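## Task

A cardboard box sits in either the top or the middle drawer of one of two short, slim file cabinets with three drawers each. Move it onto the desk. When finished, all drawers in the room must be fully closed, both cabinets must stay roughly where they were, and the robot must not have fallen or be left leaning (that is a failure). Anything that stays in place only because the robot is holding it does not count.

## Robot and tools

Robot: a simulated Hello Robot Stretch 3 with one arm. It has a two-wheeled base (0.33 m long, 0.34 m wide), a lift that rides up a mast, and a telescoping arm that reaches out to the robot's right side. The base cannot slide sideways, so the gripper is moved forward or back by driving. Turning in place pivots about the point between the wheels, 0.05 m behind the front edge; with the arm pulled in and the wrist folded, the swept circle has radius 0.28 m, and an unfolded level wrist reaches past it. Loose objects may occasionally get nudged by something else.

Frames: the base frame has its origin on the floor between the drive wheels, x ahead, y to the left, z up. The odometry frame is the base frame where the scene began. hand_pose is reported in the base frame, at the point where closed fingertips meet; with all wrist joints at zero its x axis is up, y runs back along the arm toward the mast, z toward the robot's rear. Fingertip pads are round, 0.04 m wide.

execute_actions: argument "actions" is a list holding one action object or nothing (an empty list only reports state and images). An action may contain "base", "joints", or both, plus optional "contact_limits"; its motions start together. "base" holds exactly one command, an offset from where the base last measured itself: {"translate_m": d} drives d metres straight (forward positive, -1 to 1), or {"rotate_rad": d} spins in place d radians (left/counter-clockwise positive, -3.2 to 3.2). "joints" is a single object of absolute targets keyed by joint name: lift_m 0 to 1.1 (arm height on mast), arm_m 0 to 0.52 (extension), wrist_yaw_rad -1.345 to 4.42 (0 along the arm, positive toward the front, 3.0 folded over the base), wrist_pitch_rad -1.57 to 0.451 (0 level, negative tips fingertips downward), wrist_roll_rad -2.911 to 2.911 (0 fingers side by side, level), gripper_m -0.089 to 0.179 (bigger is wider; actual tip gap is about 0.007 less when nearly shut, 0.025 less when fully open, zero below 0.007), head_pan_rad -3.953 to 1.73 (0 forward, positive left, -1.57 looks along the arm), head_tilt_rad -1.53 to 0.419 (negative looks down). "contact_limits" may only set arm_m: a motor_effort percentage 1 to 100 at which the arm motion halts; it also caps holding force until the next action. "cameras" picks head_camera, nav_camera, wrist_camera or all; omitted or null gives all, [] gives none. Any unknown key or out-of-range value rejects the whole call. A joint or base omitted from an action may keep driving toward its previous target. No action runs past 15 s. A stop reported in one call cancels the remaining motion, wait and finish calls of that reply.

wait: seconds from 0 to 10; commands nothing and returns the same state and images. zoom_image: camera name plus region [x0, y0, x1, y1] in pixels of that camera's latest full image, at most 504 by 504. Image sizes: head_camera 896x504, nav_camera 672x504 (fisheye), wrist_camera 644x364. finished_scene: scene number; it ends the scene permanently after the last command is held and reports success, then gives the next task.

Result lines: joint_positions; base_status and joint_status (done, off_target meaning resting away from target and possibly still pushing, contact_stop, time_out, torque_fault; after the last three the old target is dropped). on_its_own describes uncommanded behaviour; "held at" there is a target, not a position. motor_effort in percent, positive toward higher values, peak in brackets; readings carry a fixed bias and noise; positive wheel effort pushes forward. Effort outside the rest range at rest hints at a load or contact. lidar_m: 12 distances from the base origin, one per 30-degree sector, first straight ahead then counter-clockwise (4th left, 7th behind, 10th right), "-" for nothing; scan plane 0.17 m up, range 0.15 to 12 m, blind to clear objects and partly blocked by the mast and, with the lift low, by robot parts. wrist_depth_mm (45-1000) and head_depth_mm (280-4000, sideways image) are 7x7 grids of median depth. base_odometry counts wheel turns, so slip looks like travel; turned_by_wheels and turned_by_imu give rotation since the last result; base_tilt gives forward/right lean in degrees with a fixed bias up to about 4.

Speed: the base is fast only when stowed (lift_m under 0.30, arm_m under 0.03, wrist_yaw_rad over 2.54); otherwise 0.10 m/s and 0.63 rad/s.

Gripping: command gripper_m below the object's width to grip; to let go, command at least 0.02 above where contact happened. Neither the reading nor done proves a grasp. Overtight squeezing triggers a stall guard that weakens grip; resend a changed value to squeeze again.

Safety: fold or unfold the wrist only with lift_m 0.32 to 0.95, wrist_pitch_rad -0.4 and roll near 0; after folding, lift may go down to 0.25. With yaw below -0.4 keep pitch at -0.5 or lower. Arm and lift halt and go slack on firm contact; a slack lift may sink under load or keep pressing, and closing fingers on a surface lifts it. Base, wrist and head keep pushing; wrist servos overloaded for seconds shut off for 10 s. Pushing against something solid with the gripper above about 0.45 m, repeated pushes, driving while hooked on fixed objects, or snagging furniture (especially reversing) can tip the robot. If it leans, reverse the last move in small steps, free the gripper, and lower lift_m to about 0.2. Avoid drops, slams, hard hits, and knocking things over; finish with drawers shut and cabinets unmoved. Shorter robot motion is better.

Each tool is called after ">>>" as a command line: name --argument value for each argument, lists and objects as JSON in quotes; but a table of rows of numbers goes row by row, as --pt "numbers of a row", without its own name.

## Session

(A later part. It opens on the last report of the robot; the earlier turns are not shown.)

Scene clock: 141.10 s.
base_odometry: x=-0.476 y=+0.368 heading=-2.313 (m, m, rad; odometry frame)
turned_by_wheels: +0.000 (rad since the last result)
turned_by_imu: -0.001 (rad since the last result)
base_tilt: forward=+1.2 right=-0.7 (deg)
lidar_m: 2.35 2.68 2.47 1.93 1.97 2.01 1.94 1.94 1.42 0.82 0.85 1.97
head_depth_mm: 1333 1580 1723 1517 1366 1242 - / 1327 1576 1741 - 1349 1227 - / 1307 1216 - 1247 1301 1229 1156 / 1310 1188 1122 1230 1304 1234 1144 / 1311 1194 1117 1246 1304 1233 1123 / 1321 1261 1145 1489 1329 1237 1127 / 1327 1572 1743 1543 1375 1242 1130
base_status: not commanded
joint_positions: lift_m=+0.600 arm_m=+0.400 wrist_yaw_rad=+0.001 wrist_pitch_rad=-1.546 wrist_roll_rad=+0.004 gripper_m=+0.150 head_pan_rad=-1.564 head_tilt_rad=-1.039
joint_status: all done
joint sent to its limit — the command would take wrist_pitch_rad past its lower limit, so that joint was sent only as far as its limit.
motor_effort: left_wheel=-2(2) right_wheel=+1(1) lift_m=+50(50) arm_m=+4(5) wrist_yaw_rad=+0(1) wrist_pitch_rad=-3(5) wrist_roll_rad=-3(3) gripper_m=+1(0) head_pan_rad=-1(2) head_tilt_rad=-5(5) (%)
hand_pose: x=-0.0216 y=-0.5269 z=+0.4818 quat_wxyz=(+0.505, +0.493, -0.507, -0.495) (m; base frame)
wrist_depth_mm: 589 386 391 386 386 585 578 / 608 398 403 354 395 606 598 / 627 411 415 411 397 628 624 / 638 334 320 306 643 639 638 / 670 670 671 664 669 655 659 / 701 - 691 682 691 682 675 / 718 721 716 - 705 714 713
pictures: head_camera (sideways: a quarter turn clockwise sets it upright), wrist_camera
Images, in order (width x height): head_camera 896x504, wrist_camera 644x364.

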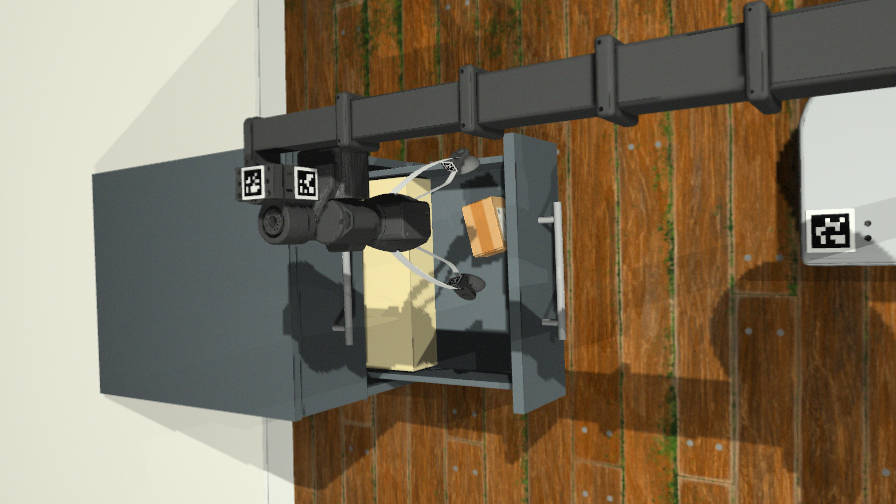

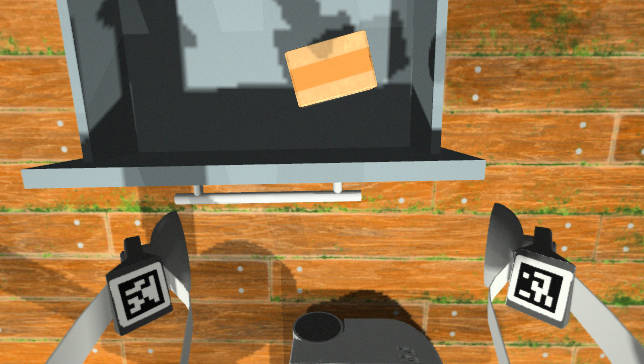

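>>> execute_actions --actions '[{"joints": {"arm_m": 0.50, "wrist_roll_rad": -0.26, "lift_m": 0.50, "gripper_m": 0.14}}]' --cameras '["head_camera", "wrist_camera"]'

Scene clock: 154.77 s.
base_odometry: x=-0.476 y=+0.368 heading=-2.313 (m, m, rad; odometry frame)
turned_by_wheels: +0.000 (rad since the last result)
turned_by_imu: -0.001 (rad since the last result)
base_tilt: forward=+1.1 right=-0.7 (deg)
lidar_m: 2.35 2.67 2.47 1.93 1.96 2.01 1.94 1.93 1.42 0.82 0.85 1.96
head_depth_mm: 1336 1575 1728 1517 1354 1226 1117 / 1337 1578 1724 1541 - - - / 1309 1189 - 1238 1304 1230 1154 / 1313 1190 1091 1231 1306 1233 1146 / 1319 1199 1116 1248 1305 1236 1126 / 1324 1259 1147 1482 1334 1239 1125 / 1326 1563 1732 1538 1376 1240 1126
base_status: not commanded
joint_positions: lift_m=+0.500 arm_m=+0.500 wrist_yaw_rad=+0.001 wrist_pitch_rad=-1.547 wrist_roll_rad=-0.255 gripper_m=+0.140 head_pan_rad=-1.564 head_tilt_rad=-1.039
joint_status: all done
motor_effort: left_wheel=-2(2) right_wheel=+1(1) lift_m=+38(41) arm_m=+3(1) wrist_yaw_rad=-1(0) wrist_pitch_rad=-2(3) wrist_roll_rad=-3(4) gripper_m=+0(48) head_pan_rad=-1(1) head_tilt_rad=-5(5) (%)
hand_pose: x=-0.0216 y=-0.6267 z=+0.3821 quat_wxyz=(+0.566, +0.553, -0.437, -0.427) (m; base frame)
wrist_depth_mm: 267 298 295 297 264 225 492 / 278 308 307 304 306 271 504 / 292 319 316 311 316 280 521 / 306 328 325 275 313 535 544 / 259 295 333 337 331 552 555 / 213 - 246 278 289 - 578 / 609 613 221 218 238 599 602
pictures: head_camera (sideways: a quarter turn clockwise sets it upright), wrist_camera
Images, in order (width x height): head_camera 896x504, wrist_camera 644x364.

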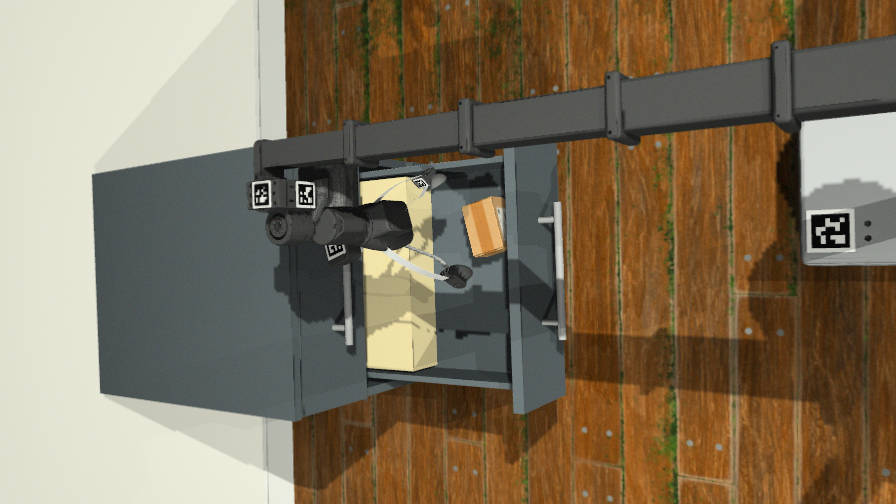

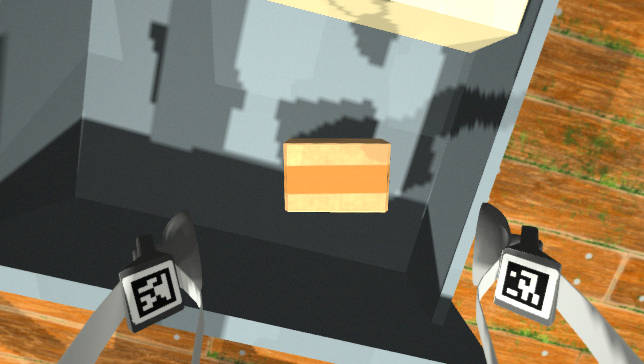

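>>> execute_actions --actions '[{"joints": {"lift_m": 0.40, "gripper_m": 0.13}}]' --cameras '["wrist_camera"]'

Scene clock: 159.57 s.
base_odometry: x=-0.476 y=+0.368 heading=-2.313 (m, m, rad; odometry frame)
turned_by_wheels: +0.000 (rad since the last result)
turned_by_imu: -0.001 (rad since the last result)
base_tilt: forward=+1.1 right=-0.6 (deg)
lidar_m: 2.35 2.68 2.46 1.93 1.97 2.01 1.94 1.93 1.42 0.82 0.85 1.97
head_depth_mm: 1332 1570 1729 1520 1355 1226 1124 / 1338 1573 1726 1527 1360 1246 - / 1311 1190 1087 1205 1305 1227 1158 / 1314 1189 1093 1226 1306 1234 1147 / 1323 1192 1113 1248 1309 1236 1123 / 1319 1254 1148 1489 1325 1239 1128 / 1327 1561 1735 1539 1371 1238 1129
base_status: not commanded
joint_positions: lift_m=+0.400 arm_m=+0.500 wrist_yaw_rad=+0.001 wrist_pitch_rad=-1.547 wrist_roll_rad=-0.255 gripper_m=+0.130 head_pan_rad=-1.564 head_tilt_rad=-1.039
joint_status: all done
motor_effort: left_wheel=-2(3) right_wheel=+1(1) lift_m=+38(38) arm_m=+4(4) wrist_yaw_rad=+0(0) wrist_pitch_rad=-3(3) wrist_roll_rad=-3(3) gripper_m=+0(47) head_pan_rad=-2(2) head_tilt_rad=-4(5) (%)
hand_pose: x=-0.0216 y=-0.6267 z=+0.2821 quat_wxyz=(+0.566, +0.553, -0.437, -0.427) (m; base frame)
wrist_depth_mm: 207 206 205 205 205 204 162 / 212 212 212 211 211 209 155 / 220 219 217 217 217 214 148 / 227 227 225 174 176 207 148 / 233 232 233 180 182 176 154 / 202 221 238 240 239 - 472 / 170 178 196 214 232 174 486
pictures: wrist_camera
Images, in order (width x height): wrist_camera 644x364.

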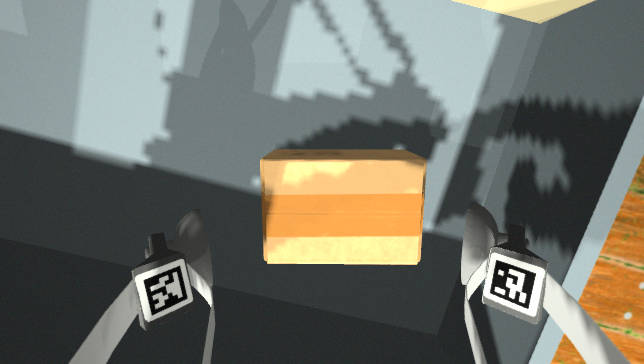

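>>> execute_actions --actions '[{"joints": {"lift_m": 0.342, "arm_m": 0.505}}]' --cameras '["wrist_camera"]'

>>> execute_actions --actions '[{"joints": {"gripper_m": 0.045}}]' --cameras '["wrist_camera"]'

Scene clock: 164.33 s.
base_odometry: x=-0.476 y=+0.368 heading=-2.313 (m, m, rad; odometry frame)
turned_by_wheels: +0.000 (rad since the last result)
turned_by_imu: -0.001 (rad since the last result)
base_tilt: forward=+1.1 right=-0.7 (deg)
lidar_m: 2.34 2.68 2.46 1.92 1.97 2.01 1.94 1.94 1.42 0.82 0.85 1.97
head_depth_mm: 1338 1573 1730 1524 1356 1225 1124 / 1332 1570 1736 1526 1360 1229 - / 1309 1193 1095 1246 1297 1231 1153 / 1312 1191 1120 1237 1307 1233 1147 / 1314 1197 1119 1249 1306 1235 1126 / 1316 1259 1145 1484 1332 1236 1127 / 1321 1565 1736 1546 1376 1240 1128
base_status: not commanded
joint_positions: lift_m=+0.346 arm_m=+0.505 wrist_yaw_rad=+0.001 wrist_pitch_rad=-1.550 wrist_roll_rad=-0.255 gripper_m=+0.130 head_pan_rad=-1.564 head_tilt_rad=-1.039
joint_status: lift_m contact_stop (moved -0.054 of -0.058); the others done
on_its_own: lift_m is slack since a contact_stop, until your next command for it (your +0.342 is given up)
motor_effort: left_wheel=-2(2) right_wheel=+2(2) lift_m=+40(40) arm_m=+2(1) wrist_yaw_rad=+0(0) wrist_pitch_rad=-1(2) wrist_roll_rad=-3(3) gripper_m=-1(1) head_pan_rad=-2(1) head_tilt_rad=-4(5) (%)
hand_pose: x=-0.0216 y=-0.6309 z=+0.2283 quat_wxyz=(+0.565, +0.554, -0.436, -0.428) (m; base frame)
wrist_depth_mm: 157 157 157 156 155 155 153 / 162 161 161 161 160 160 155 / 168 167 166 166 165 165 148 / 173 172 170 137 137 170 142 / 179 177 127 125 124 173 136 / 186 184 131 129 128 - 128 / 176 182 190 190 189 174 122
pictures: wrist_camera
Images, in order (width x height): wrist_camera 644x364.

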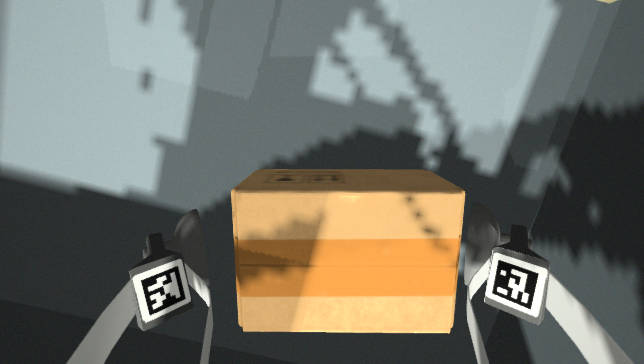

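not run: a stop came earlier in this reply.

>>> execute_actions --actions '[{"joints": {"lift_m": 0.354}}]' --cameras '[]'

>>> execute_actions --actions '[{"joints": {"gripper_m": 0.045}}]' --cameras '["wrist_camera"]'

Scene clock: 166.57 s.
base_odometry: x=-0.476 y=+0.368 heading=-2.313 (m, m, rad; odometry frame)
turned_by_wheels: +0.000 (rad since the last result)
turned_by_imu: +0.000 (rad since the last result)
base_tilt: forward=+1.2 right=-0.6 (deg)
lidar_m: 2.35 2.67 2.47 1.92 1.97 2.01 1.94 1.93 1.42 0.82 0.85 1.97
head_depth_mm: 1330 1575 1719 1514 1359 1223 1122 / 1329 1563 1729 1520 1361 1226 - / 1311 1191 1093 1226 1294 1231 1157 / 1313 1194 1118 1238 1306 1231 1145 / 1317 1198 1115 1247 1309 1237 1125 / 1317 1256 1148 1485 1335 1242 1122 / 1329 1561 1734 1537 1371 1244 1131
base_status: not commanded
joint_positions: lift_m=+0.354 arm_m=+0.505 wrist_yaw_rad=+0.001 wrist_pitch_rad=-1.549 wrist_roll_rad=-0.255 gripper_m=+0.130 head_pan_rad=-1.564 head_tilt_rad=-1.039
joint_status: all done
motor_effort: left_wheel=-2(2) right_wheel=+2(2) lift_m=+50(51) arm_m=+3(2) wrist_yaw_rad=+0(1) wrist_pitch_rad=-2(2) wrist_roll_rad=-3(3) gripper_m=+0(1) head_pan_rad=-1(1) head_tilt_rad=-5(5) (%)
hand_pose: x=-0.0216 y=-0.6313 z=+0.2358 quat_wxyz=(+0.566, +0.554, -0.436, -0.428) (m; base frame)
wrist_depth_mm: 163 163 162 162 162 161 159 / 168 168 168 167 167 166 155 / 173 174 173 172 172 172 148 / 179 179 176 137 137 176 141 / 186 185 134 131 131 175 136 / 193 190 140 136 136 - 127 / 175 183 195 198 197 173 120
pictures: none
No camera images: the call's "cameras" was empty. Leave "cameras" out to get every camera's image.

Scene clock: 167.90 s.
base_odometry: x=-0.476 y=+0.368 heading=-2.313 (m, m, rad; odometry frame)
turned_by_wheels: +0.000 (rad since the last result)
turned_by_imu: +0.000 (rad since the last result)
base_tilt: forward=+1.2 right=-0.5 (deg)
lidar_m: 2.36 2.67 2.46 1.93 1.97 2.01 1.94 1.93 1.42 0.82 0.85 1.97
head_depth_mm: 1330 1576 1731 1519 1362 1223 1124 / 1335 1570 1726 1515 1356 1226 - / 1312 1189 1090 1237 1302 1234 1153 / 1313 1191 1117 1236 1303 1234 1142 / 1319 1199 1116 1246 1310 1238 1122 / 1324 1253 1146 1488 1331 1236 1127 / 1330 1566 1736 1546 1371 1241 1127
base_status: not commanded
joint_positions: lift_m=+0.354 arm_m=+0.505 wrist_yaw_rad=+0.001 wrist_pitch_rad=-1.549 wrist_roll_rad=-0.255 gripper_m=+0.046 head_pan_rad=-1.564 head_tilt_rad=-1.039
joint_status: all done
motor_effort: left_wheel=-2(2) right_wheel=+2(2) lift_m=+50(50) arm_m=+4(3) wrist_yaw_rad=+0(0) wrist_pitch_rad=-2(2) wrist_roll_rad=-3(3) gripper_m=-23(96) head_pan_rad=-2(1) head_tilt_rad=-5(5) (%)
hand_pose: x=-0.0216 y=-0.6313 z=+0.2358 quat_wxyz=(+0.566, +0.554, -0.436, -0.428) (m; base frame)
wrist_depth_mm: 163 163 162 162 161 161 159 / 168 168 167 167 166 165 155 / 173 173 172 172 172 171 148 / 180 179 176 136 136 177 141 / 186 185 129 128 127 180 135 / 193 191 132 132 131 165 130 / 173 183 194 198 196 182 121
pictures: wrist_camera
Images, in order (width x height): wrist_camera 644x364.

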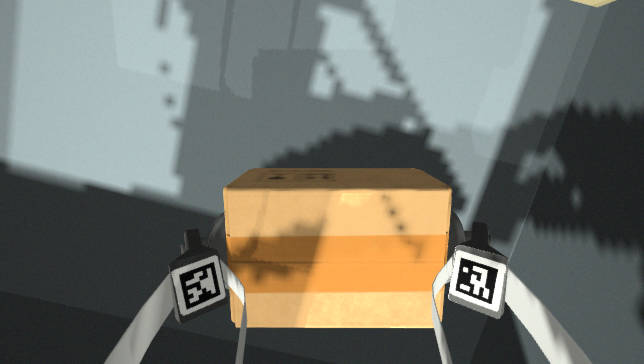

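>>> execute_actions --actions '[{"joints": {"lift_m": 0.56}}]' --cameras '["head_camera", "wrist_camera"]'

Scene clock: 172.10 s.
base_odometry: x=-0.476 y=+0.368 heading=-2.313 (m, m, rad; odometry frame)
turned_by_wheels: +0.000 (rad since the last result)
turned_by_imu: -0.001 (rad since the last result)
base_tilt: forward=+1.1 right=-0.6 (deg)
lidar_m: 2.35 2.68 2.47 1.93 1.97 2.01 1.94 1.93 1.42 0.82 0.85 1.97
head_depth_mm: 1333 1577 1729 1521 1362 1238 1129 / 1333 1574 1726 1546 - 1226 - / 1307 1241 1203 1238 1301 1230 1158 / 1318 1195 1117 1222 1304 1234 1143 / 1318 1199 1121 1245 1311 1237 1126 / 1321 1256 1148 1482 1336 1240 1122 / 1328 1568 1728 1542 1374 1242 1128
base_status: not commanded
joint_positions: lift_m=+0.560 arm_m=+0.505 wrist_yaw_rad=+0.001 wrist_pitch_rad=-1.549 wrist_roll_rad=-0.255 gripper_m=+0.052 head_pan_rad=-1.564 head_tilt_rad=-1.039
joint_status: all done
on_its_own: gripper_m is held at +0.051, not at your +0.045, by its stall guard, which is not easing now
motor_effort: left_wheel=-2(2) right_wheel=+2(2) lift_m=+51(52) arm_m=+3(3) wrist_yaw_rad=+1(1) wrist_pitch_rad=-2(2) wrist_roll_rad=-3(3) gripper_m=-19(20) head_pan_rad=-2(1) head_tilt_rad=-5(5) (%)
hand_pose: x=-0.0216 y=-0.6313 z=+0.4418 quat_wxyz=(+0.566, +0.554, -0.436, -0.428) (m; base frame)
wrist_depth_mm: 424 351 354 318 282 294 541 / 441 360 363 360 362 558 561 / 457 372 374 373 371 578 576 / 326 383 382 136 136 609 594 / 274 298 128 128 127 623 614 / 653 654 132 132 132 644 638 / 684 666 677 670 674 659 662
pictures: head_camera (sideways: a quarter turn clockwise sets it upright), wrist_camera
Images, in order (width x height): head_camera 896x504, wrist_camera 644x364.

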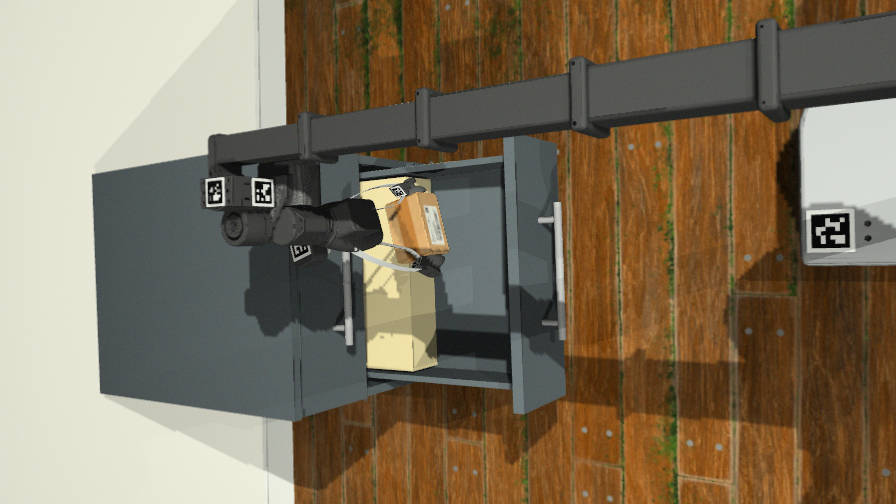

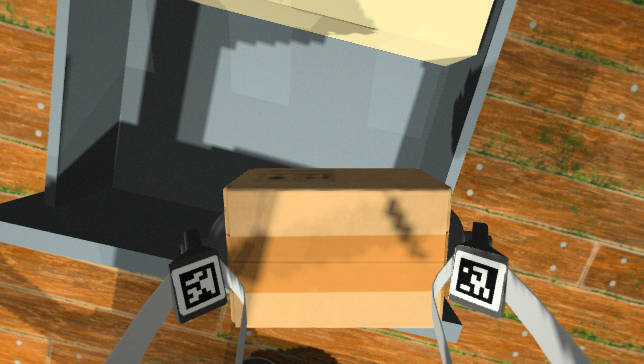

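>>> execute_actions --actions '[{"joints": {"arm_m": 0.02, "wrist_roll_rad": 0.0}}]' --cameras '[]'

>>> execute_actions --actions '[{"joints": {"wrist_pitch_rad": 0.0, "lift_m": 0.45}}]' --cameras '["head_camera", "wrist_camera"]'

Scene clock: 193.93 s.
base_odometry: x=-0.476 y=+0.368 heading=-2.313 (m, m, rad; odometry frame)
turned_by_wheels: +0.000 (rad since the last result)
turned_by_imu: -0.001 (rad since the last result)
base_tilt: forward=+1.2 right=-0.6 (deg)
lidar_m: 2.36 2.68 2.47 1.93 1.97 2.01 1.94 1.93 1.42 0.82 0.85 1.97
head_depth_mm: 1330 1583 1722 1520 1354 1242 1130 / 1329 1572 1728 1522 1353 - - / 1311 1194 1128 1242 1300 - - / 1314 1187 1122 1243 1305 1235 1093 / 1320 1199 1117 1246 1309 1237 1124 / 1325 1258 1150 1485 1335 1237 1125 / 1328 1560 1734 1543 1378 1243 1126
base_status: not commanded
joint_positions: lift_m=+0.560 arm_m=+0.020 wrist_yaw_rad=+0.001 wrist_pitch_rad=-1.549 wrist_roll_rad=-0.004 gripper_m=+0.052 head_pan_rad=-1.564 head_tilt_rad=-1.039
joint_status: all done
on_its_own: gripper_m is held at +0.051, not at your +0.045, by its stall guard, which is not easing now
motor_effort: left_wheel=-2(3) right_wheel=+2(2) lift_m=+51(51) arm_m=-4(8) wrist_yaw_rad=+0(0) wrist_pitch_rad=-2(2) wrist_roll_rad=+2(1) gripper_m=-19(19) head_pan_rad=-2(2) head_tilt_rad=-5(5) (%)
hand_pose: x=-0.0216 y=-0.1468 z=+0.4418 quat_wxyz=(+0.507, +0.496, -0.504, -0.494) (m; base frame)
wrist_depth_mm: 557 556 552 553 550 550 548 / 572 568 573 574 568 565 562 / 595 587 594 594 579 585 578 / 613 610 596 130 125 598 597 / 628 631 129 128 127 619 620 / 658 645 132 132 132 635 640 / 672 670 666 136 136 664 657
pictures: none
No camera images: the call's "cameras" was empty. Leave "cameras" out to get every camera's image.

Scene clock: 195.77 s.
base_odometry: x=-0.476 y=+0.368 heading=-2.313 (m, m, rad; odometry frame)
turned_by_wheels: +0.000 (rad since the last result)
turned_by_imu: +0.000 (rad since the last result)
base_tilt: forward=+1.2 right=-0.7 (deg)
lidar_m: 2.35 2.68 2.47 1.93 1.97 2.02 1.95 1.94 1.42 0.82 0.85 1.97
head_depth_mm: 1334 1571 1722 1516 1360 1225 1120 / 1332 1573 1723 1518 1357 1270 - / 1313 1189 1126 1249 1322 1268 - / 1310 1191 1124 1242 1304 1232 1140 / 1319 1196 1113 1249 1311 1233 1127 / 1323 1255 1143 1489 1332 1234 1127 / 1329 1562 1738 1538 1377 1240 1129
base_status: not commanded
joint_positions: lift_m=+0.450 arm_m=+0.020 wrist_yaw_rad=+0.001 wrist_pitch_rad=-0.035 wrist_roll_rad=-0.004 gripper_m=+0.052 head_pan_rad=-1.564 head_tilt_rad=-1.039
joint_status: all done
on_its_own: gripper_m is held at +0.051, not at your +0.045, by its stall guard, which is not easing now
motor_effort: left_wheel=-2(3) right_wheel=+2(2) lift_m=+40(43) arm_m=-4(4) wrist_yaw_rad=+1(0) wrist_pitch_rad=+17(18) wrist_roll_rad=+2(2) gripper_m=-20(20) head_pan_rad=-2(2) head_tilt_rad=-4(4) (%)
hand_pose: x=-0.0212 y=-0.4205 z=+0.5558 quat_wxyz=(+0.709, +0.013, -0.705, -0.012) (m; base frame)
wrist_depth_mm: - - - - - - 978 / - - - - - - - / - - - 944 - - - / - - 560 136 136 - - / - - 129 127 127 - - / - - 132 132 132 - - / 854 805 539 518 484 854 859
pictures: head_camera (sideways: a quarter turn clockwise sets it upright), wrist_camera
Images, in order (width x height): head_camera 896x504, wrist_camera 644x364.

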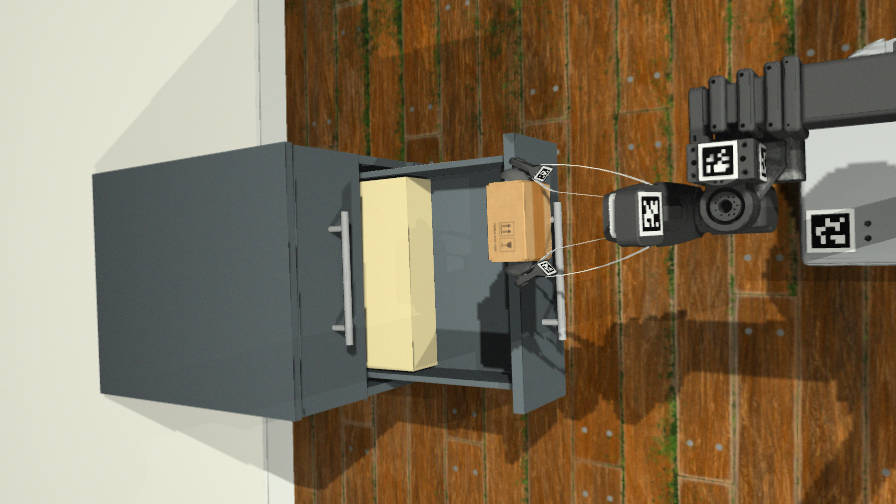

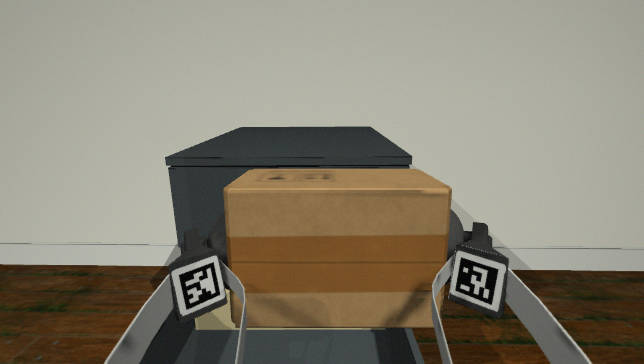

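>>> execute_actions --actions '[{"joints": {"lift_m": 0.222, "wrist_pitch_rad": 0.02}}]' --cameras '["head_camera"]'

>>> execute_actions --actions '[{"joints": {"arm_m": 0.12}, "contact_limits": {"arm_m": 18}}]' --cameras '["head_camera", "wrist_camera"]'

Scene clock: 201.43 s.
base_odometry: x=-0.476 y=+0.368 heading=-2.313 (m, m, rad; odometry frame)
turned_by_wheels: +0.000 (rad since the last result)
turned_by_imu: -0.001 (rad since the last result)
base_tilt: forward=+1.2 right=-0.6 (deg)
lidar_m: 2.35 2.67 2.47 1.92 1.97 2.02 1.94 1.94 1.42 0.82 0.85 1.97
head_depth_mm: 1332 1572 1727 1521 1355 1228 1123 / 1334 1572 1727 1524 1358 1224 - / 1310 1188 1129 1245 1143 1248 - / 1312 1193 1125 1244 1085 1232 1138 / 1314 1199 1113 1248 1302 1230 1126 / 1328 1259 1150 1482 1330 1241 1126 / 1327 1575 1726 1545 1375 1239 1124
base_status: not commanded
joint_positions: lift_m=+0.222 arm_m=+0.020 wrist_yaw_rad=+0.001 wrist_pitch_rad=-0.014 wrist_roll_rad=-0.004 gripper_m=+0.052 head_pan_rad=-1.564 head_tilt_rad=-1.039
joint_status: all done
on_its_own: gripper_m is held at +0.051, not at your +0.045, by its stall guard, which is not easing now
motor_effort: left_wheel=-2(2) right_wheel=+2(2) lift_m=+40(40) arm_m=-3(4) wrist_yaw_rad=+0(0) wrist_pitch_rad=+16(17) wrist_roll_rad=+2(2) gripper_m=-20(20) head_pan_rad=-1(2) head_tilt_rad=-5(5) (%)
hand_pose: x=-0.0212 y=-0.4211 z=+0.3332 quat_wxyz=(+0.709, +0.006, -0.705, -0.005) (m; base frame)
wrist_depth_mm: - - 521 513 - - 989 / - - 534 521 535 - - / - - 547 549 - - - / 266 268 263 137 136 - - / 274 276 129 128 127 901 - / 288 286 132 132 132 758 720 / 518 517 517 515 517 534 552
pictures: head_camera (sideways: a quarter turn clockwise sets it upright)
Images, in order (width x height): head_camera 896x504.

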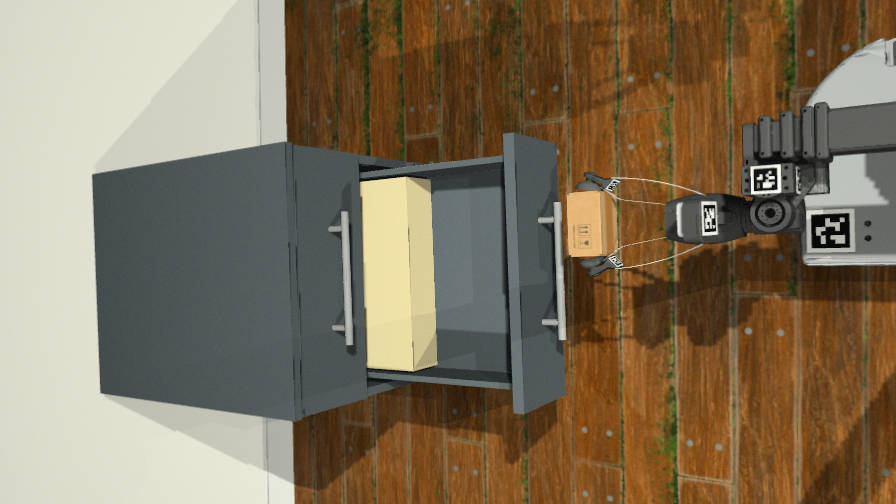

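Scene clock: 203.60 s.
base_odometry: x=-0.476 y=+0.368 heading=-2.313 (m, m, rad; odometry frame)
turned_by_wheels: +0.000 (rad since the last result)
turned_by_imu: +0.000 (rad since the last result)
base_tilt: forward=+1.1 right=-0.7 (deg)
lidar_m: 2.35 2.67 2.47 1.93 1.97 2.01 1.94 1.94 1.42 0.82 0.85 1.98
head_depth_mm: 1330 1575 1722 1518 1357 1225 1119 / 1329 1571 1729 1524 1365 1231 - / 1306 1190 1124 1249 1323 1198 - / 1314 1195 1122 1248 1330 1216 1143 / 1318 1199 1115 1248 1311 1238 1123 / 1316 1255 1147 1487 1329 1237 1126 / 1329 1566 1739 1546 1378 1242 1131
base_status: not commanded
joint_positions: lift_m=+0.222 arm_m=+0.120 wrist_yaw_rad=+0.001 wrist_pitch_rad=-0.014 wrist_roll_rad=-0.004 gripper_m=+0.052 head_pan_rad=-1.564 head_tilt_rad=-1.039
joint_status: all done
on_its_own: gripper_m is held at +0.051, not at your +0.045, by its stall guard, which is not easing now
motor_effort: left_wheel=-2(2) right_wheel=+1(2) lift_m=+41(40) arm_m=+4(14) wrist_yaw_rad=+0(0) wrist_pitch_rad=+16(20) wrist_roll_rad=+2(2) gripper_m=-20(19) head_pan_rad=-1(1) head_tilt_rad=-5(5) (%)
contact_limits: arm_m 18 (drawing in: default 27, maximum 44; extending or still: default 36, maximum 59)
hand_pose: x=-0.0212 y=-0.5205 z=+0.3330 quat_wxyz=(+0.709, +0.006, -0.705, -0.005) (m; base frame)
wrist_depth_mm: 951 420 420 417 420 902 891 / 976 436 429 432 435 932 928 / - 532 447 452 487 977 970 / - 440 189 137 137 - - / 183 183 128 128 127 182 842 / 191 191 132 132 132 188 675 / 189 195 164 160 164 197 554
pictures: head_camera (sideways: a quarter turn clockwise sets it upright), wrist_camera
Images, in order (width x height): head_camera 896x504, wrist_camera 644x364.

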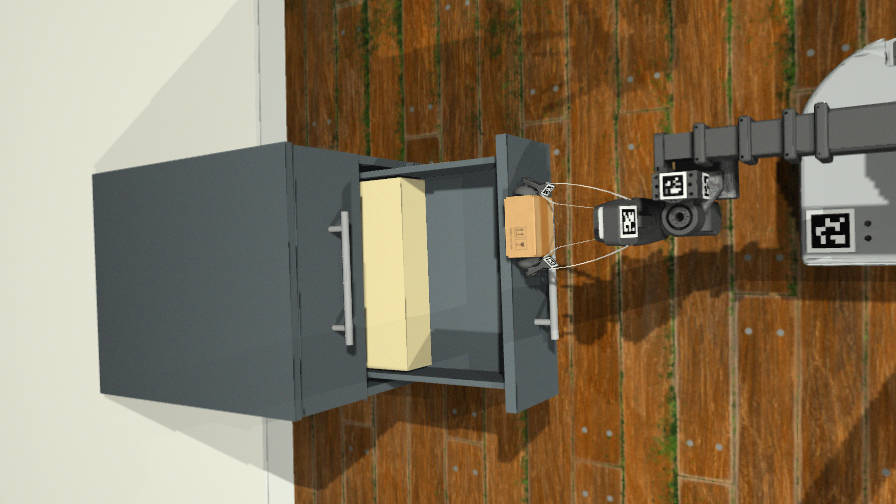

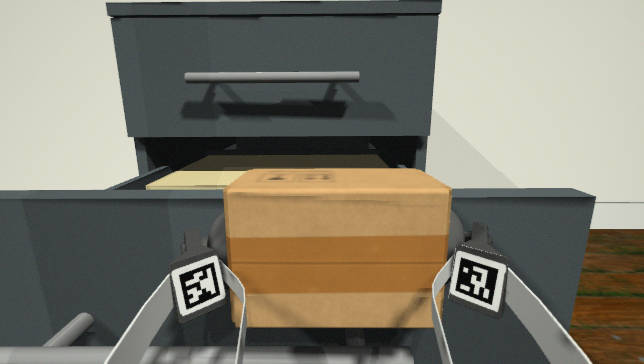

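>>> execute_actions --actions '[{"joints": {"arm_m": 0.392}, "contact_limits": {"arm_m": 18}}]' --cameras '["wrist_camera"]'

>>> execute_actions --actions '[{"joints": {"arm_m": 0.415}, "contact_limits": {"arm_m": 13}}]' --cameras '["head_camera", "wrist_camera"]'

Scene clock: 209.03 s.
base_odometry: x=-0.476 y=+0.368 heading=-2.313 (m, m, rad; odometry frame)
turned_by_wheels: +0.000 (rad since the last result)
turned_by_imu: -0.001 (rad since the last result)
base_tilt: forward=+1.2 right=-0.7 (deg)
lidar_m: 2.35 2.67 2.47 1.92 1.97 2.01 1.94 1.94 1.42 0.82 0.85 1.97
head_depth_mm: 1330 1574 1728 1523 1357 1227 1123 / 1331 1576 1729 1524 1361 1225 - / 1312 1191 1126 1443 1345 1229 - / 1311 1192 1122 1406 1369 1234 1140 / 1317 1199 1116 1427 1373 1239 1123 / 1317 1262 1152 1510 1371 1236 1126 / 1327 1563 1734 1543 1373 1241 1128
base_status: not commanded
joint_positions: lift_m=+0.222 arm_m=+0.392 wrist_yaw_rad=+0.002 wrist_pitch_rad=-0.013 wrist_roll_rad=-0.004 gripper_m=+0.055 head_pan_rad=-1.564 head_tilt_rad=-1.039
joint_status: all done
on_its_own: gripper_m is held at +0.054, not at your +0.045, by its stall guard, which is not easing now
motor_effort: left_wheel=-1(2) right_wheel=+1(1) lift_m=+40(40) arm_m=+4(3) wrist_yaw_rad=-2(2) wrist_pitch_rad=+16(18) wrist_roll_rad=+2(2) gripper_m=-19(21) head_pan_rad=-1(1) head_tilt_rad=-5(5) (%)
contact_limits: arm_m 18 (drawing in: default 27, maximum 44; extending or still: default 36, maximum 59)
hand_pose: x=-0.0209 y=-0.7926 z=+0.3333 quat_wxyz=(+0.709, +0.006, -0.705, -0.004) (m; base frame)
wrist_depth_mm: 141 142 142 138 168 169 172 / 177 178 177 176 176 176 667 / 185 184 184 183 182 182 701 / 192 191 188 137 137 188 724 / 200 199 128 128 127 196 754 / 208 206 132 132 132 204 713 / 179 178 174 173 211 215 557
pictures: wrist_camera
Images, in order (width x height): wrist_camera 644x364.

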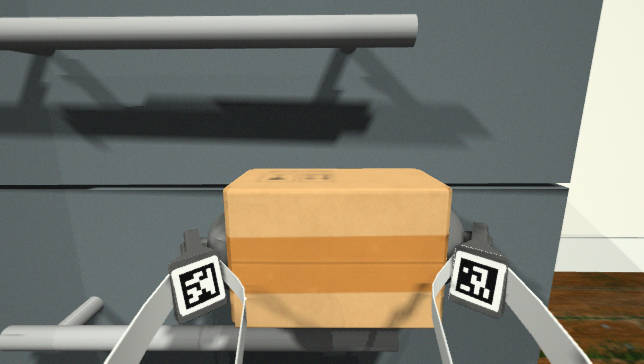

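Scene clock: 210.03 s.
base_odometry: x=-0.476 y=+0.368 heading=-2.313 (m, m, rad; odometry frame)
turned_by_wheels: +0.000 (rad since the last result)
turned_by_imu: +0.000 (rad since the last result)
base_tilt: forward=+1.1 right=-0.6 (deg)
lidar_m: 2.35 2.68 2.47 1.92 1.97 2.01 1.94 1.93 1.42 0.82 0.85 1.96
head_depth_mm: 1329 1579 1727 1529 1354 1226 1123 / 1333 1563 1735 1521 1358 1227 - / 1307 1188 1130 1388 1349 1233 - / 1310 1192 1121 1380 1370 1230 1148 / 1317 1189 1118 1431 1363 1244 1130 / 1320 1257 1152 1509 1374 1238 1131 / 1327 1568 1734 1538 1375 1242 1131
base_status: not commanded
joint_positions: lift_m=+0.222 arm_m=+0.409 wrist_yaw_rad=+0.001 wrist_pitch_rad=-0.018 wrist_roll_rad=-0.003 gripper_m=+0.055 head_pan_rad=-1.564 head_tilt_rad=-1.039
joint_status: arm_m contact_stop (moved +0.017 of +0.023)
on_its_own: gripper_m is held at +0.054, not at your +0.045, by its stall guard, which is not easing now; arm_m is slack since a contact_stop, until your next command for it (your +0.415 is given up)
motor_effort: left_wheel=-2(3) right_wheel=+2(3) lift_m=+41(41) arm_m=+0(14) wrist_yaw_rad=+0(2) wrist_pitch_rad=+18(20) wrist_roll_rad=+1(2) gripper_m=-19(19) head_pan_rad=-2(2) head_tilt_rad=-5(5) (%)
contact_limits: arm_m 13 (drawing in: default 27, maximum 44; extending or still: default 36, maximum 59)
hand_pose: x=-0.0211 y=-0.8098 z=+0.3322 quat_wxyz=(+0.709, +0.007, -0.706, -0.006) (m; base frame)
wrist_depth_mm: 121 121 121 120 125 154 153 / 161 161 161 160 159 159 160 / 168 167 166 166 166 165 167 / 174 174 171 137 136 172 693 / 181 181 128 127 126 178 732 / 190 189 132 132 132 186 667 / 186 194 162 157 161 195 553
pictures: head_camera (sideways: a quarter turn clockwise sets it upright), wrist_camera
Images, in order (width x height): head_camera 896x504, wrist_camera 644x364.

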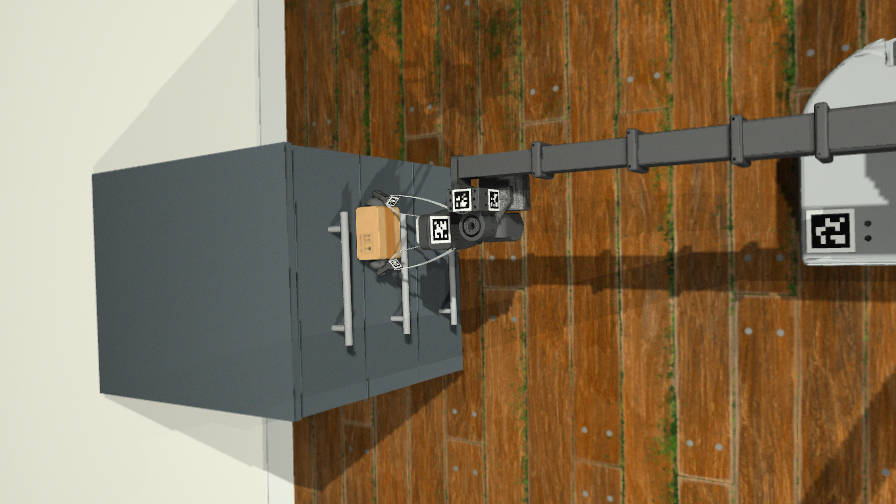

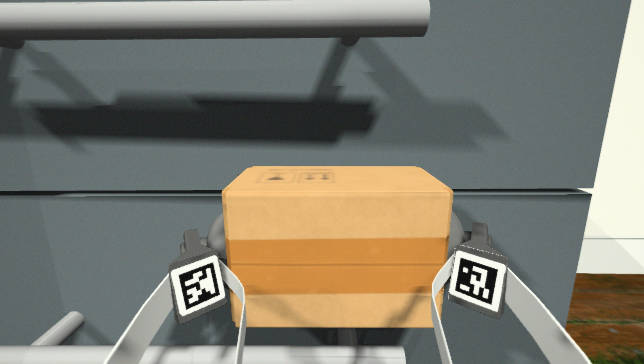

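>>> execute_actions --actions '[{"joints": {"arm_m": 0.33, "head_pan_rad": 0.0, "head_tilt_rad": -0.45}}]' --cameras '["head_camera", "nav_camera"]'

Scene clock: 215.37 s.
base_odometry: x=-0.476 y=+0.368 heading=-2.313 (m, m, rad; odometry frame)
turned_by_wheels: +0.000 (rad since the last result)
turned_by_imu: -0.001 (rad since the last result)
base_tilt: forward=+1.2 right=-0.5 (deg)
lidar_m: 2.36 2.68 2.47 1.93 1.97 2.01 1.94 1.94 1.42 0.82 0.85 1.97
head_depth_mm: 2435 2612 2735 2972 2287 1751 1430 / 2424 2628 2719 2966 2292 1766 1431 / 2451 2640 2727 2946 2286 1768 1442 / 2448 2626 2717 2984 2315 1778 1446 / 2448 2626 2590 2961 2340 1795 1458 / 2448 2597 2750 2989 2338 1795 1450 / 2431 2595 2802 3008 2348 1795 1456
base_status: not commanded
joint_positions: lift_m=+0.222 arm_m=+0.330 wrist_yaw_rad=+0.001 wrist_pitch_rad=-0.014 wrist_roll_rad=-0.003 gripper_m=+0.055 head_pan_rad=-0.007 head_tilt_rad=-0.458
joint_status: all done
on_its_own: gripper_m is held at +0.054, not at your +0.045, by its stall guard, which is not easing now
motor_effort: left_wheel=-2(2) right_wheel=+2(2) lift_m=+40(41) arm_m=-4(3) wrist_yaw_rad=-1(1) wrist_pitch_rad=+17(18) wrist_roll_rad=+1(1) gripper_m=-19(19) head_pan_rad=+3(31) head_tilt_rad=+3(29) (%)
hand_pose: x=-0.0211 y=-0.7311 z=+0.3331 quat_wxyz=(+0.709, +0.006, -0.706, -0.005) (m; base frame)
wrist_depth_mm: 227 226 225 225 226 228 706 / 237 236 235 234 234 236 734 / 246 245 244 244 242 246 760 / 254 254 250 137 137 255 801 / 266 264 128 127 127 808 815 / 276 271 132 132 132 751 703 / 293 290 290 289 287 511 555
pictures: head_camera (sideways: a quarter turn clockwise sets it upright), nav_camera (sideways: a quarter turn counterclockwise sets it upright)
Images, in order (width x height): head_camera 896x504, nav_camera 672x504.

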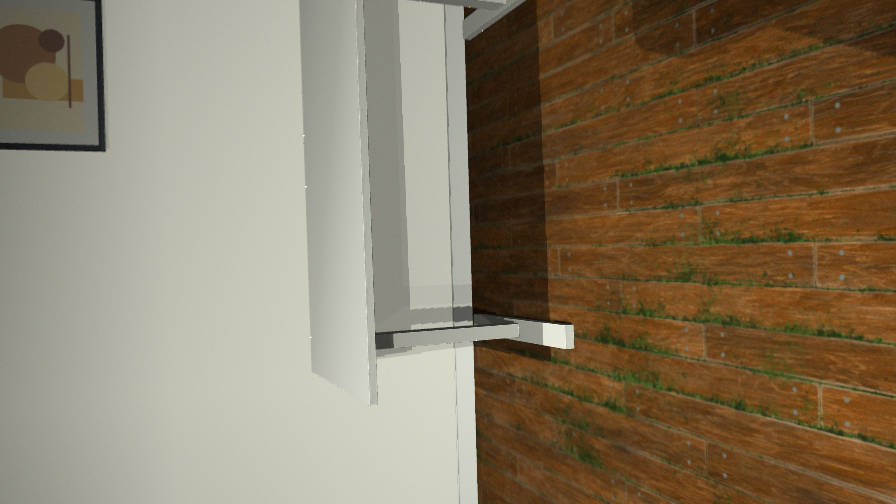

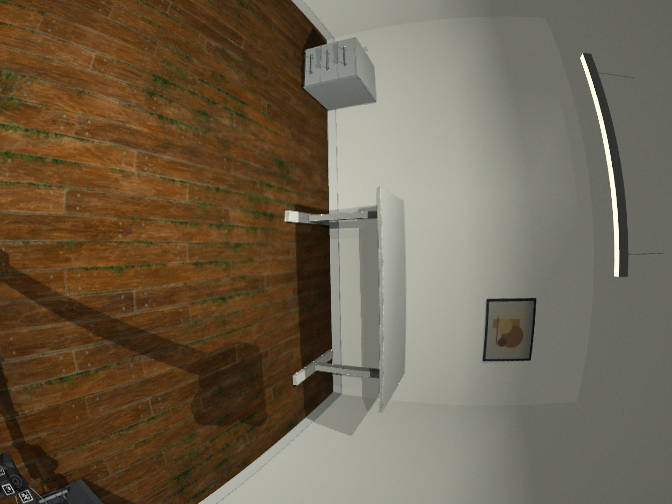

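>>> execute_actions --actions '[{"base": {"translate_m": 1.0}, "joints": {"arm_m": 0.02, "lift_m": 0.93, "wrist_pitch_rad": -1.54, "head_tilt_rad": -0.7}}]' --cameras '["head_camera", "wrist_camera"]'

Scene clock: 231.33 s.
base_odometry: x=-1.152 y=-0.369 heading=-2.314 (m, m, rad; odometry frame)
turned_by_wheels: +0.000 (rad since the last result)
turned_by_imu: +0.002 (rad since the last result)
base_tilt: forward=+1.1 right=-0.6 (deg)
lidar_m: 1.37 1.89 1.91 2.37 2.38 2.70 2.94 1.16 1.10 1.38 1.45 1.65
head_depth_mm: 1576 1691 1242 2100 1715 1436 1235 / 1575 1692 1247 2097 1732 1442 1239 / 1567 1695 1254 2094 1725 1447 1244 / 1571 1695 1265 2091 1735 1453 1247 / 1566 1692 1273 2096 1748 1459 1250 / 1570 1685 1278 1970 1751 1464 1252 / 1571 1745 1291 2134 1751 1468 1251
base_status: done
joint_positions: lift_m=+0.930 arm_m=+0.020 wrist_yaw_rad=+0.001 wrist_pitch_rad=-1.535 wrist_roll_rad=-0.003 gripper_m=+0.055 head_pan_rad=-0.007 head_tilt_rad=-0.692
joint_status: all done
on_its_own: gripper_m is held at +0.054, not at your +0.045, by its stall guard, which is not easing now
motor_effort: left_wheel=-3(4) right_wheel=+2(5) lift_m=+51(53) arm_m=-3(5) wrist_yaw_rad=-1(1) wrist_pitch_rad=-3(15) wrist_roll_rad=+2(2) gripper_m=-19(19) head_pan_rad=+3(3) head_tilt_rad=-3(17) (%)
hand_pose: x=-0.0216 y=-0.1504 z=+0.8115 quat_wxyz=(+0.510, +0.492, -0.507, -0.490) (m; base frame)
wrist_depth_mm: 890 896 898 887 881 892 884 / 912 944 926 928 908 905 910 / 962 957 955 936 963 949 935 / 972 965 971 136 137 939 947 / - - 128 127 127 - - / - - 132 132 131 - - / - - - - - - -
pictures: head_camera (sideways: a quarter turn clockwise sets it upright), wrist_camera
Images, in order (width x height): head_camera 896x504, wrist_camera 644x364.

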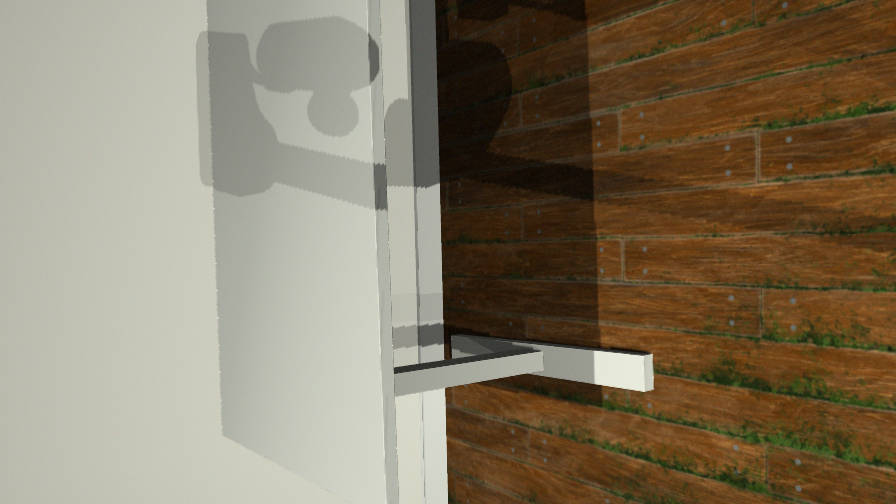

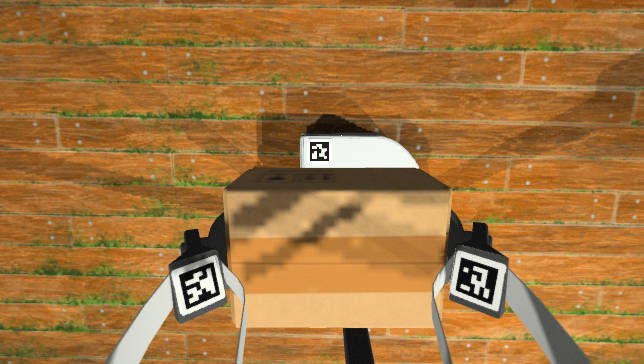

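>>> execute_actions --actions '[{"base": {"translate_m": 0.55}, "joints": {"head_pan_rad": -1.57, "head_tilt_rad": -0.9}}]' --cameras '[]'

>>> execute_actions --actions '[{"base": {"rotate_rad": 1.6}}]' --cameras '["head_camera", "wrist_camera"]'

Scene clock: 241.00 s.
base_odometry: x=-1.524 y=-0.774 heading=-2.314 (m, m, rad; odometry frame)
turned_by_wheels: +0.000 (rad since the last result)
turned_by_imu: +0.001 (rad since the last result)
base_tilt: forward=+1.2 right=-0.6 (deg)
lidar_m: 1.27 0.83 1.59 2.37 2.47 2.71 3.46 1.53 1.44 1.40 1.24 1.32
head_depth_mm: 1259 1447 1635 - - - 1148 / 1259 1444 1683 - - - 1104 / 1261 1439 1692 - - - - / 1259 1449 1686 1729 1488 1323 397 / 1265 1449 1694 1733 1488 1306 1160 / 1259 1451 1689 1739 1490 1310 1161 / 1262 1448 1697 1732 1500 1308 1166
base_status: done
joint_positions: lift_m=+0.930 arm_m=+0.020 wrist_yaw_rad=+0.001 wrist_pitch_rad=-1.535 wrist_roll_rad=-0.003 gripper_m=+0.055 head_pan_rad=-1.563 head_tilt_rad=-0.889
joint_status: all done
on_its_own: gripper_m is held at +0.054, not at your +0.045, by its stall guard, which is not easing now
motor_effort: left_wheel=-3(4) right_wheel=+2(5) lift_m=+51(51) arm_m=-5(4) wrist_yaw_rad=-1(1) wrist_pitch_rad=-3(3) wrist_roll_rad=+1(1) gripper_m=-19(19) head_pan_rad=-2(30) head_tilt_rad=-5(17) (%)
hand_pose: x=-0.0216 y=-0.1504 z=+0.8115 quat_wxyz=(+0.510, +0.492, -0.507, -0.490) (m; base frame)
wrist_depth_mm: 910 905 897 897 906 884 879 / 941 915 937 915 922 918 902 / 935 941 940 948 948 920 918 / 974 968 965 136 136 963 970 / - - 128 127 127 - - / - - 132 132 132 - - / - - - - - - -
pictures: none
No camera images: the call's "cameras" was empty. Leave "cameras" out to get every camera's image.

Scene clock: 244.47 s.
base_odometry: x=-1.524 y=-0.774 heading=-0.714 (m, m, rad; odometry frame)
turned_by_wheels: +1.600 (rad since the last result)
turned_by_imu: +1.571 (rad since the last result)
base_tilt: forward=+1.2 right=-0.6 (deg)
lidar_m: 2.37 2.49 2.76 3.48 1.63 1.44 1.40 1.24 1.30 1.27 0.83 1.60
head_depth_mm: 1141 1109 932 - - - 1146 / 1144 1113 897 - - - 1104 / 1149 1121 900 - - - - / 1144 1128 905 756 1451 1325 397 / 1156 1130 907 757 1459 1302 1159 / 1153 1135 912 760 1421 1283 1157 / 1154 1140 915 761 1462 1312 1161
base_status: done
joint_positions: lift_m=+0.930 arm_m=+0.020 wrist_yaw_rad=+0.001 wrist_pitch_rad=-1.535 wrist_roll_rad=-0.003 gripper_m=+0.055 head_pan_rad=-1.563 head_tilt_rad=-0.889
joint_status: not commanded
on_its_own: gripper_m is held at +0.054, not at your +0.045, by its stall guard, which is not easing now
motor_effort: left_wheel=-2(7) right_wheel=+2(5) lift_m=+51(51) arm_m=-4(4) wrist_yaw_rad=+0(1) wrist_pitch_rad=-3(3) wrist_roll_rad=+1(1) gripper_m=-19(19) head_pan_rad=-2(1) head_tilt_rad=-5(4) (%)
hand_pose: x=-0.0216 y=-0.1504 z=+0.8115 quat_wxyz=(+0.510, +0.492, -0.507, -0.490) (m; base frame)
wrist_depth_mm: 890 911 904 897 874 904 881 / 925 936 934 909 913 900 915 / 944 938 949 946 943 934 930 / 973 987 959 137 137 978 950 / - - 128 127 127 - - / - - 132 132 132 - - / - - - - - - -
pictures: head_camera (sideways: a quarter turn clockwise sets it upright), wrist_camera
Images, in order (width x height): head_camera 896x504, wrist_camera 644x364.

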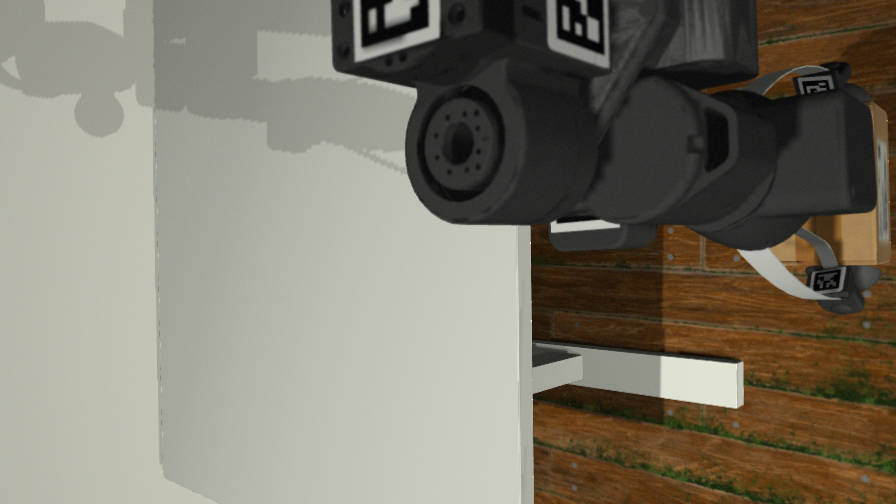

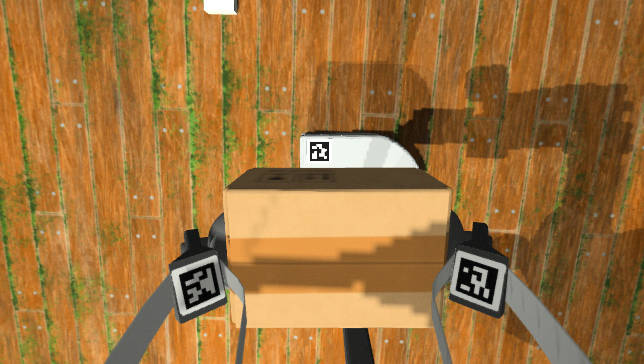

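>>> execute_actions --actions '[{"joints": {"arm_m": 0.51, "lift_m": 0.945}}]' --cameras '["head_camera", "wrist_camera"]'

Scene clock: 251.47 s.
base_odometry: x=-1.524 y=-0.774 heading=-0.714 (m, m, rad; odometry frame)
turned_by_wheels: +0.000 (rad since the last result)
turned_by_imu: -0.001 (rad since the last result)
base_tilt: forward=+1.1 right=-0.7 (deg)
lidar_m: 2.36 2.48 2.76 3.47 1.63 1.44 1.40 1.24 1.31 1.28 0.83 1.59
head_depth_mm: - 1071 891 746 1443 1291 1147 / 1184 1112 896 749 1445 1295 1153 / - 1086 853 753 1459 1294 1153 / 1148 1087 832 756 1450 1298 1153 / 1154 1129 903 757 1457 1304 1161 / 1154 1136 910 761 1421 1287 1160 / 1156 1139 911 762 1465 1312 1161
base_status: not commanded
joint_positions: lift_m=+0.945 arm_m=+0.510 wrist_yaw_rad=+0.001 wrist_pitch_rad=-1.535 wrist_roll_rad=-0.003 gripper_m=+0.055 head_pan_rad=-1.563 head_tilt_rad=-0.889
joint_status: all done
on_its_own: gripper_m is held at +0.054, not at your +0.045, by its stall guard, which is not easing now
motor_effort: left_wheel=-3(3) right_wheel=+2(2) lift_m=+51(53) arm_m=+3(2) wrist_yaw_rad=+0(1) wrist_pitch_rad=-3(3) wrist_roll_rad=+1(1) gripper_m=-19(19) head_pan_rad=-2(1) head_tilt_rad=-5(5) (%)
hand_pose: x=-0.0216 y=-0.6398 z=+0.8265 quat_wxyz=(+0.510, +0.492, -0.508, -0.490) (m; base frame)
wrist_depth_mm: 247 246 244 245 243 243 242 / 254 255 253 251 251 250 248 / 261 260 260 259 257 258 257 / 271 269 264 137 136 267 265 / 278 276 128 127 127 272 271 / 288 285 132 132 132 281 280 / 298 294 297 293 293 293 290
pictures: head_camera (sideways: a quarter turn clockwise sets it upright), wrist_camera
Images, in order (width x height): head_camera 896x504, wrist_camera 644x364.

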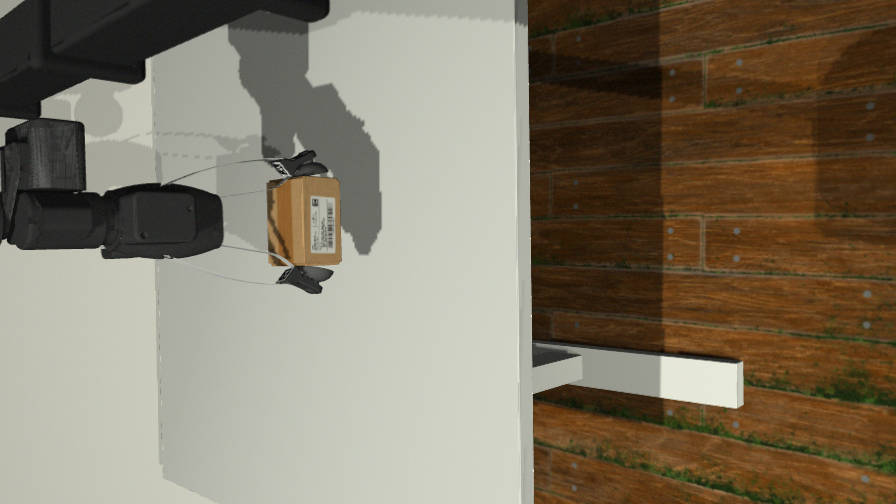

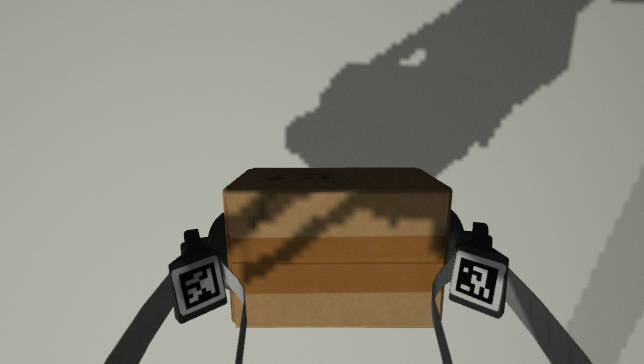

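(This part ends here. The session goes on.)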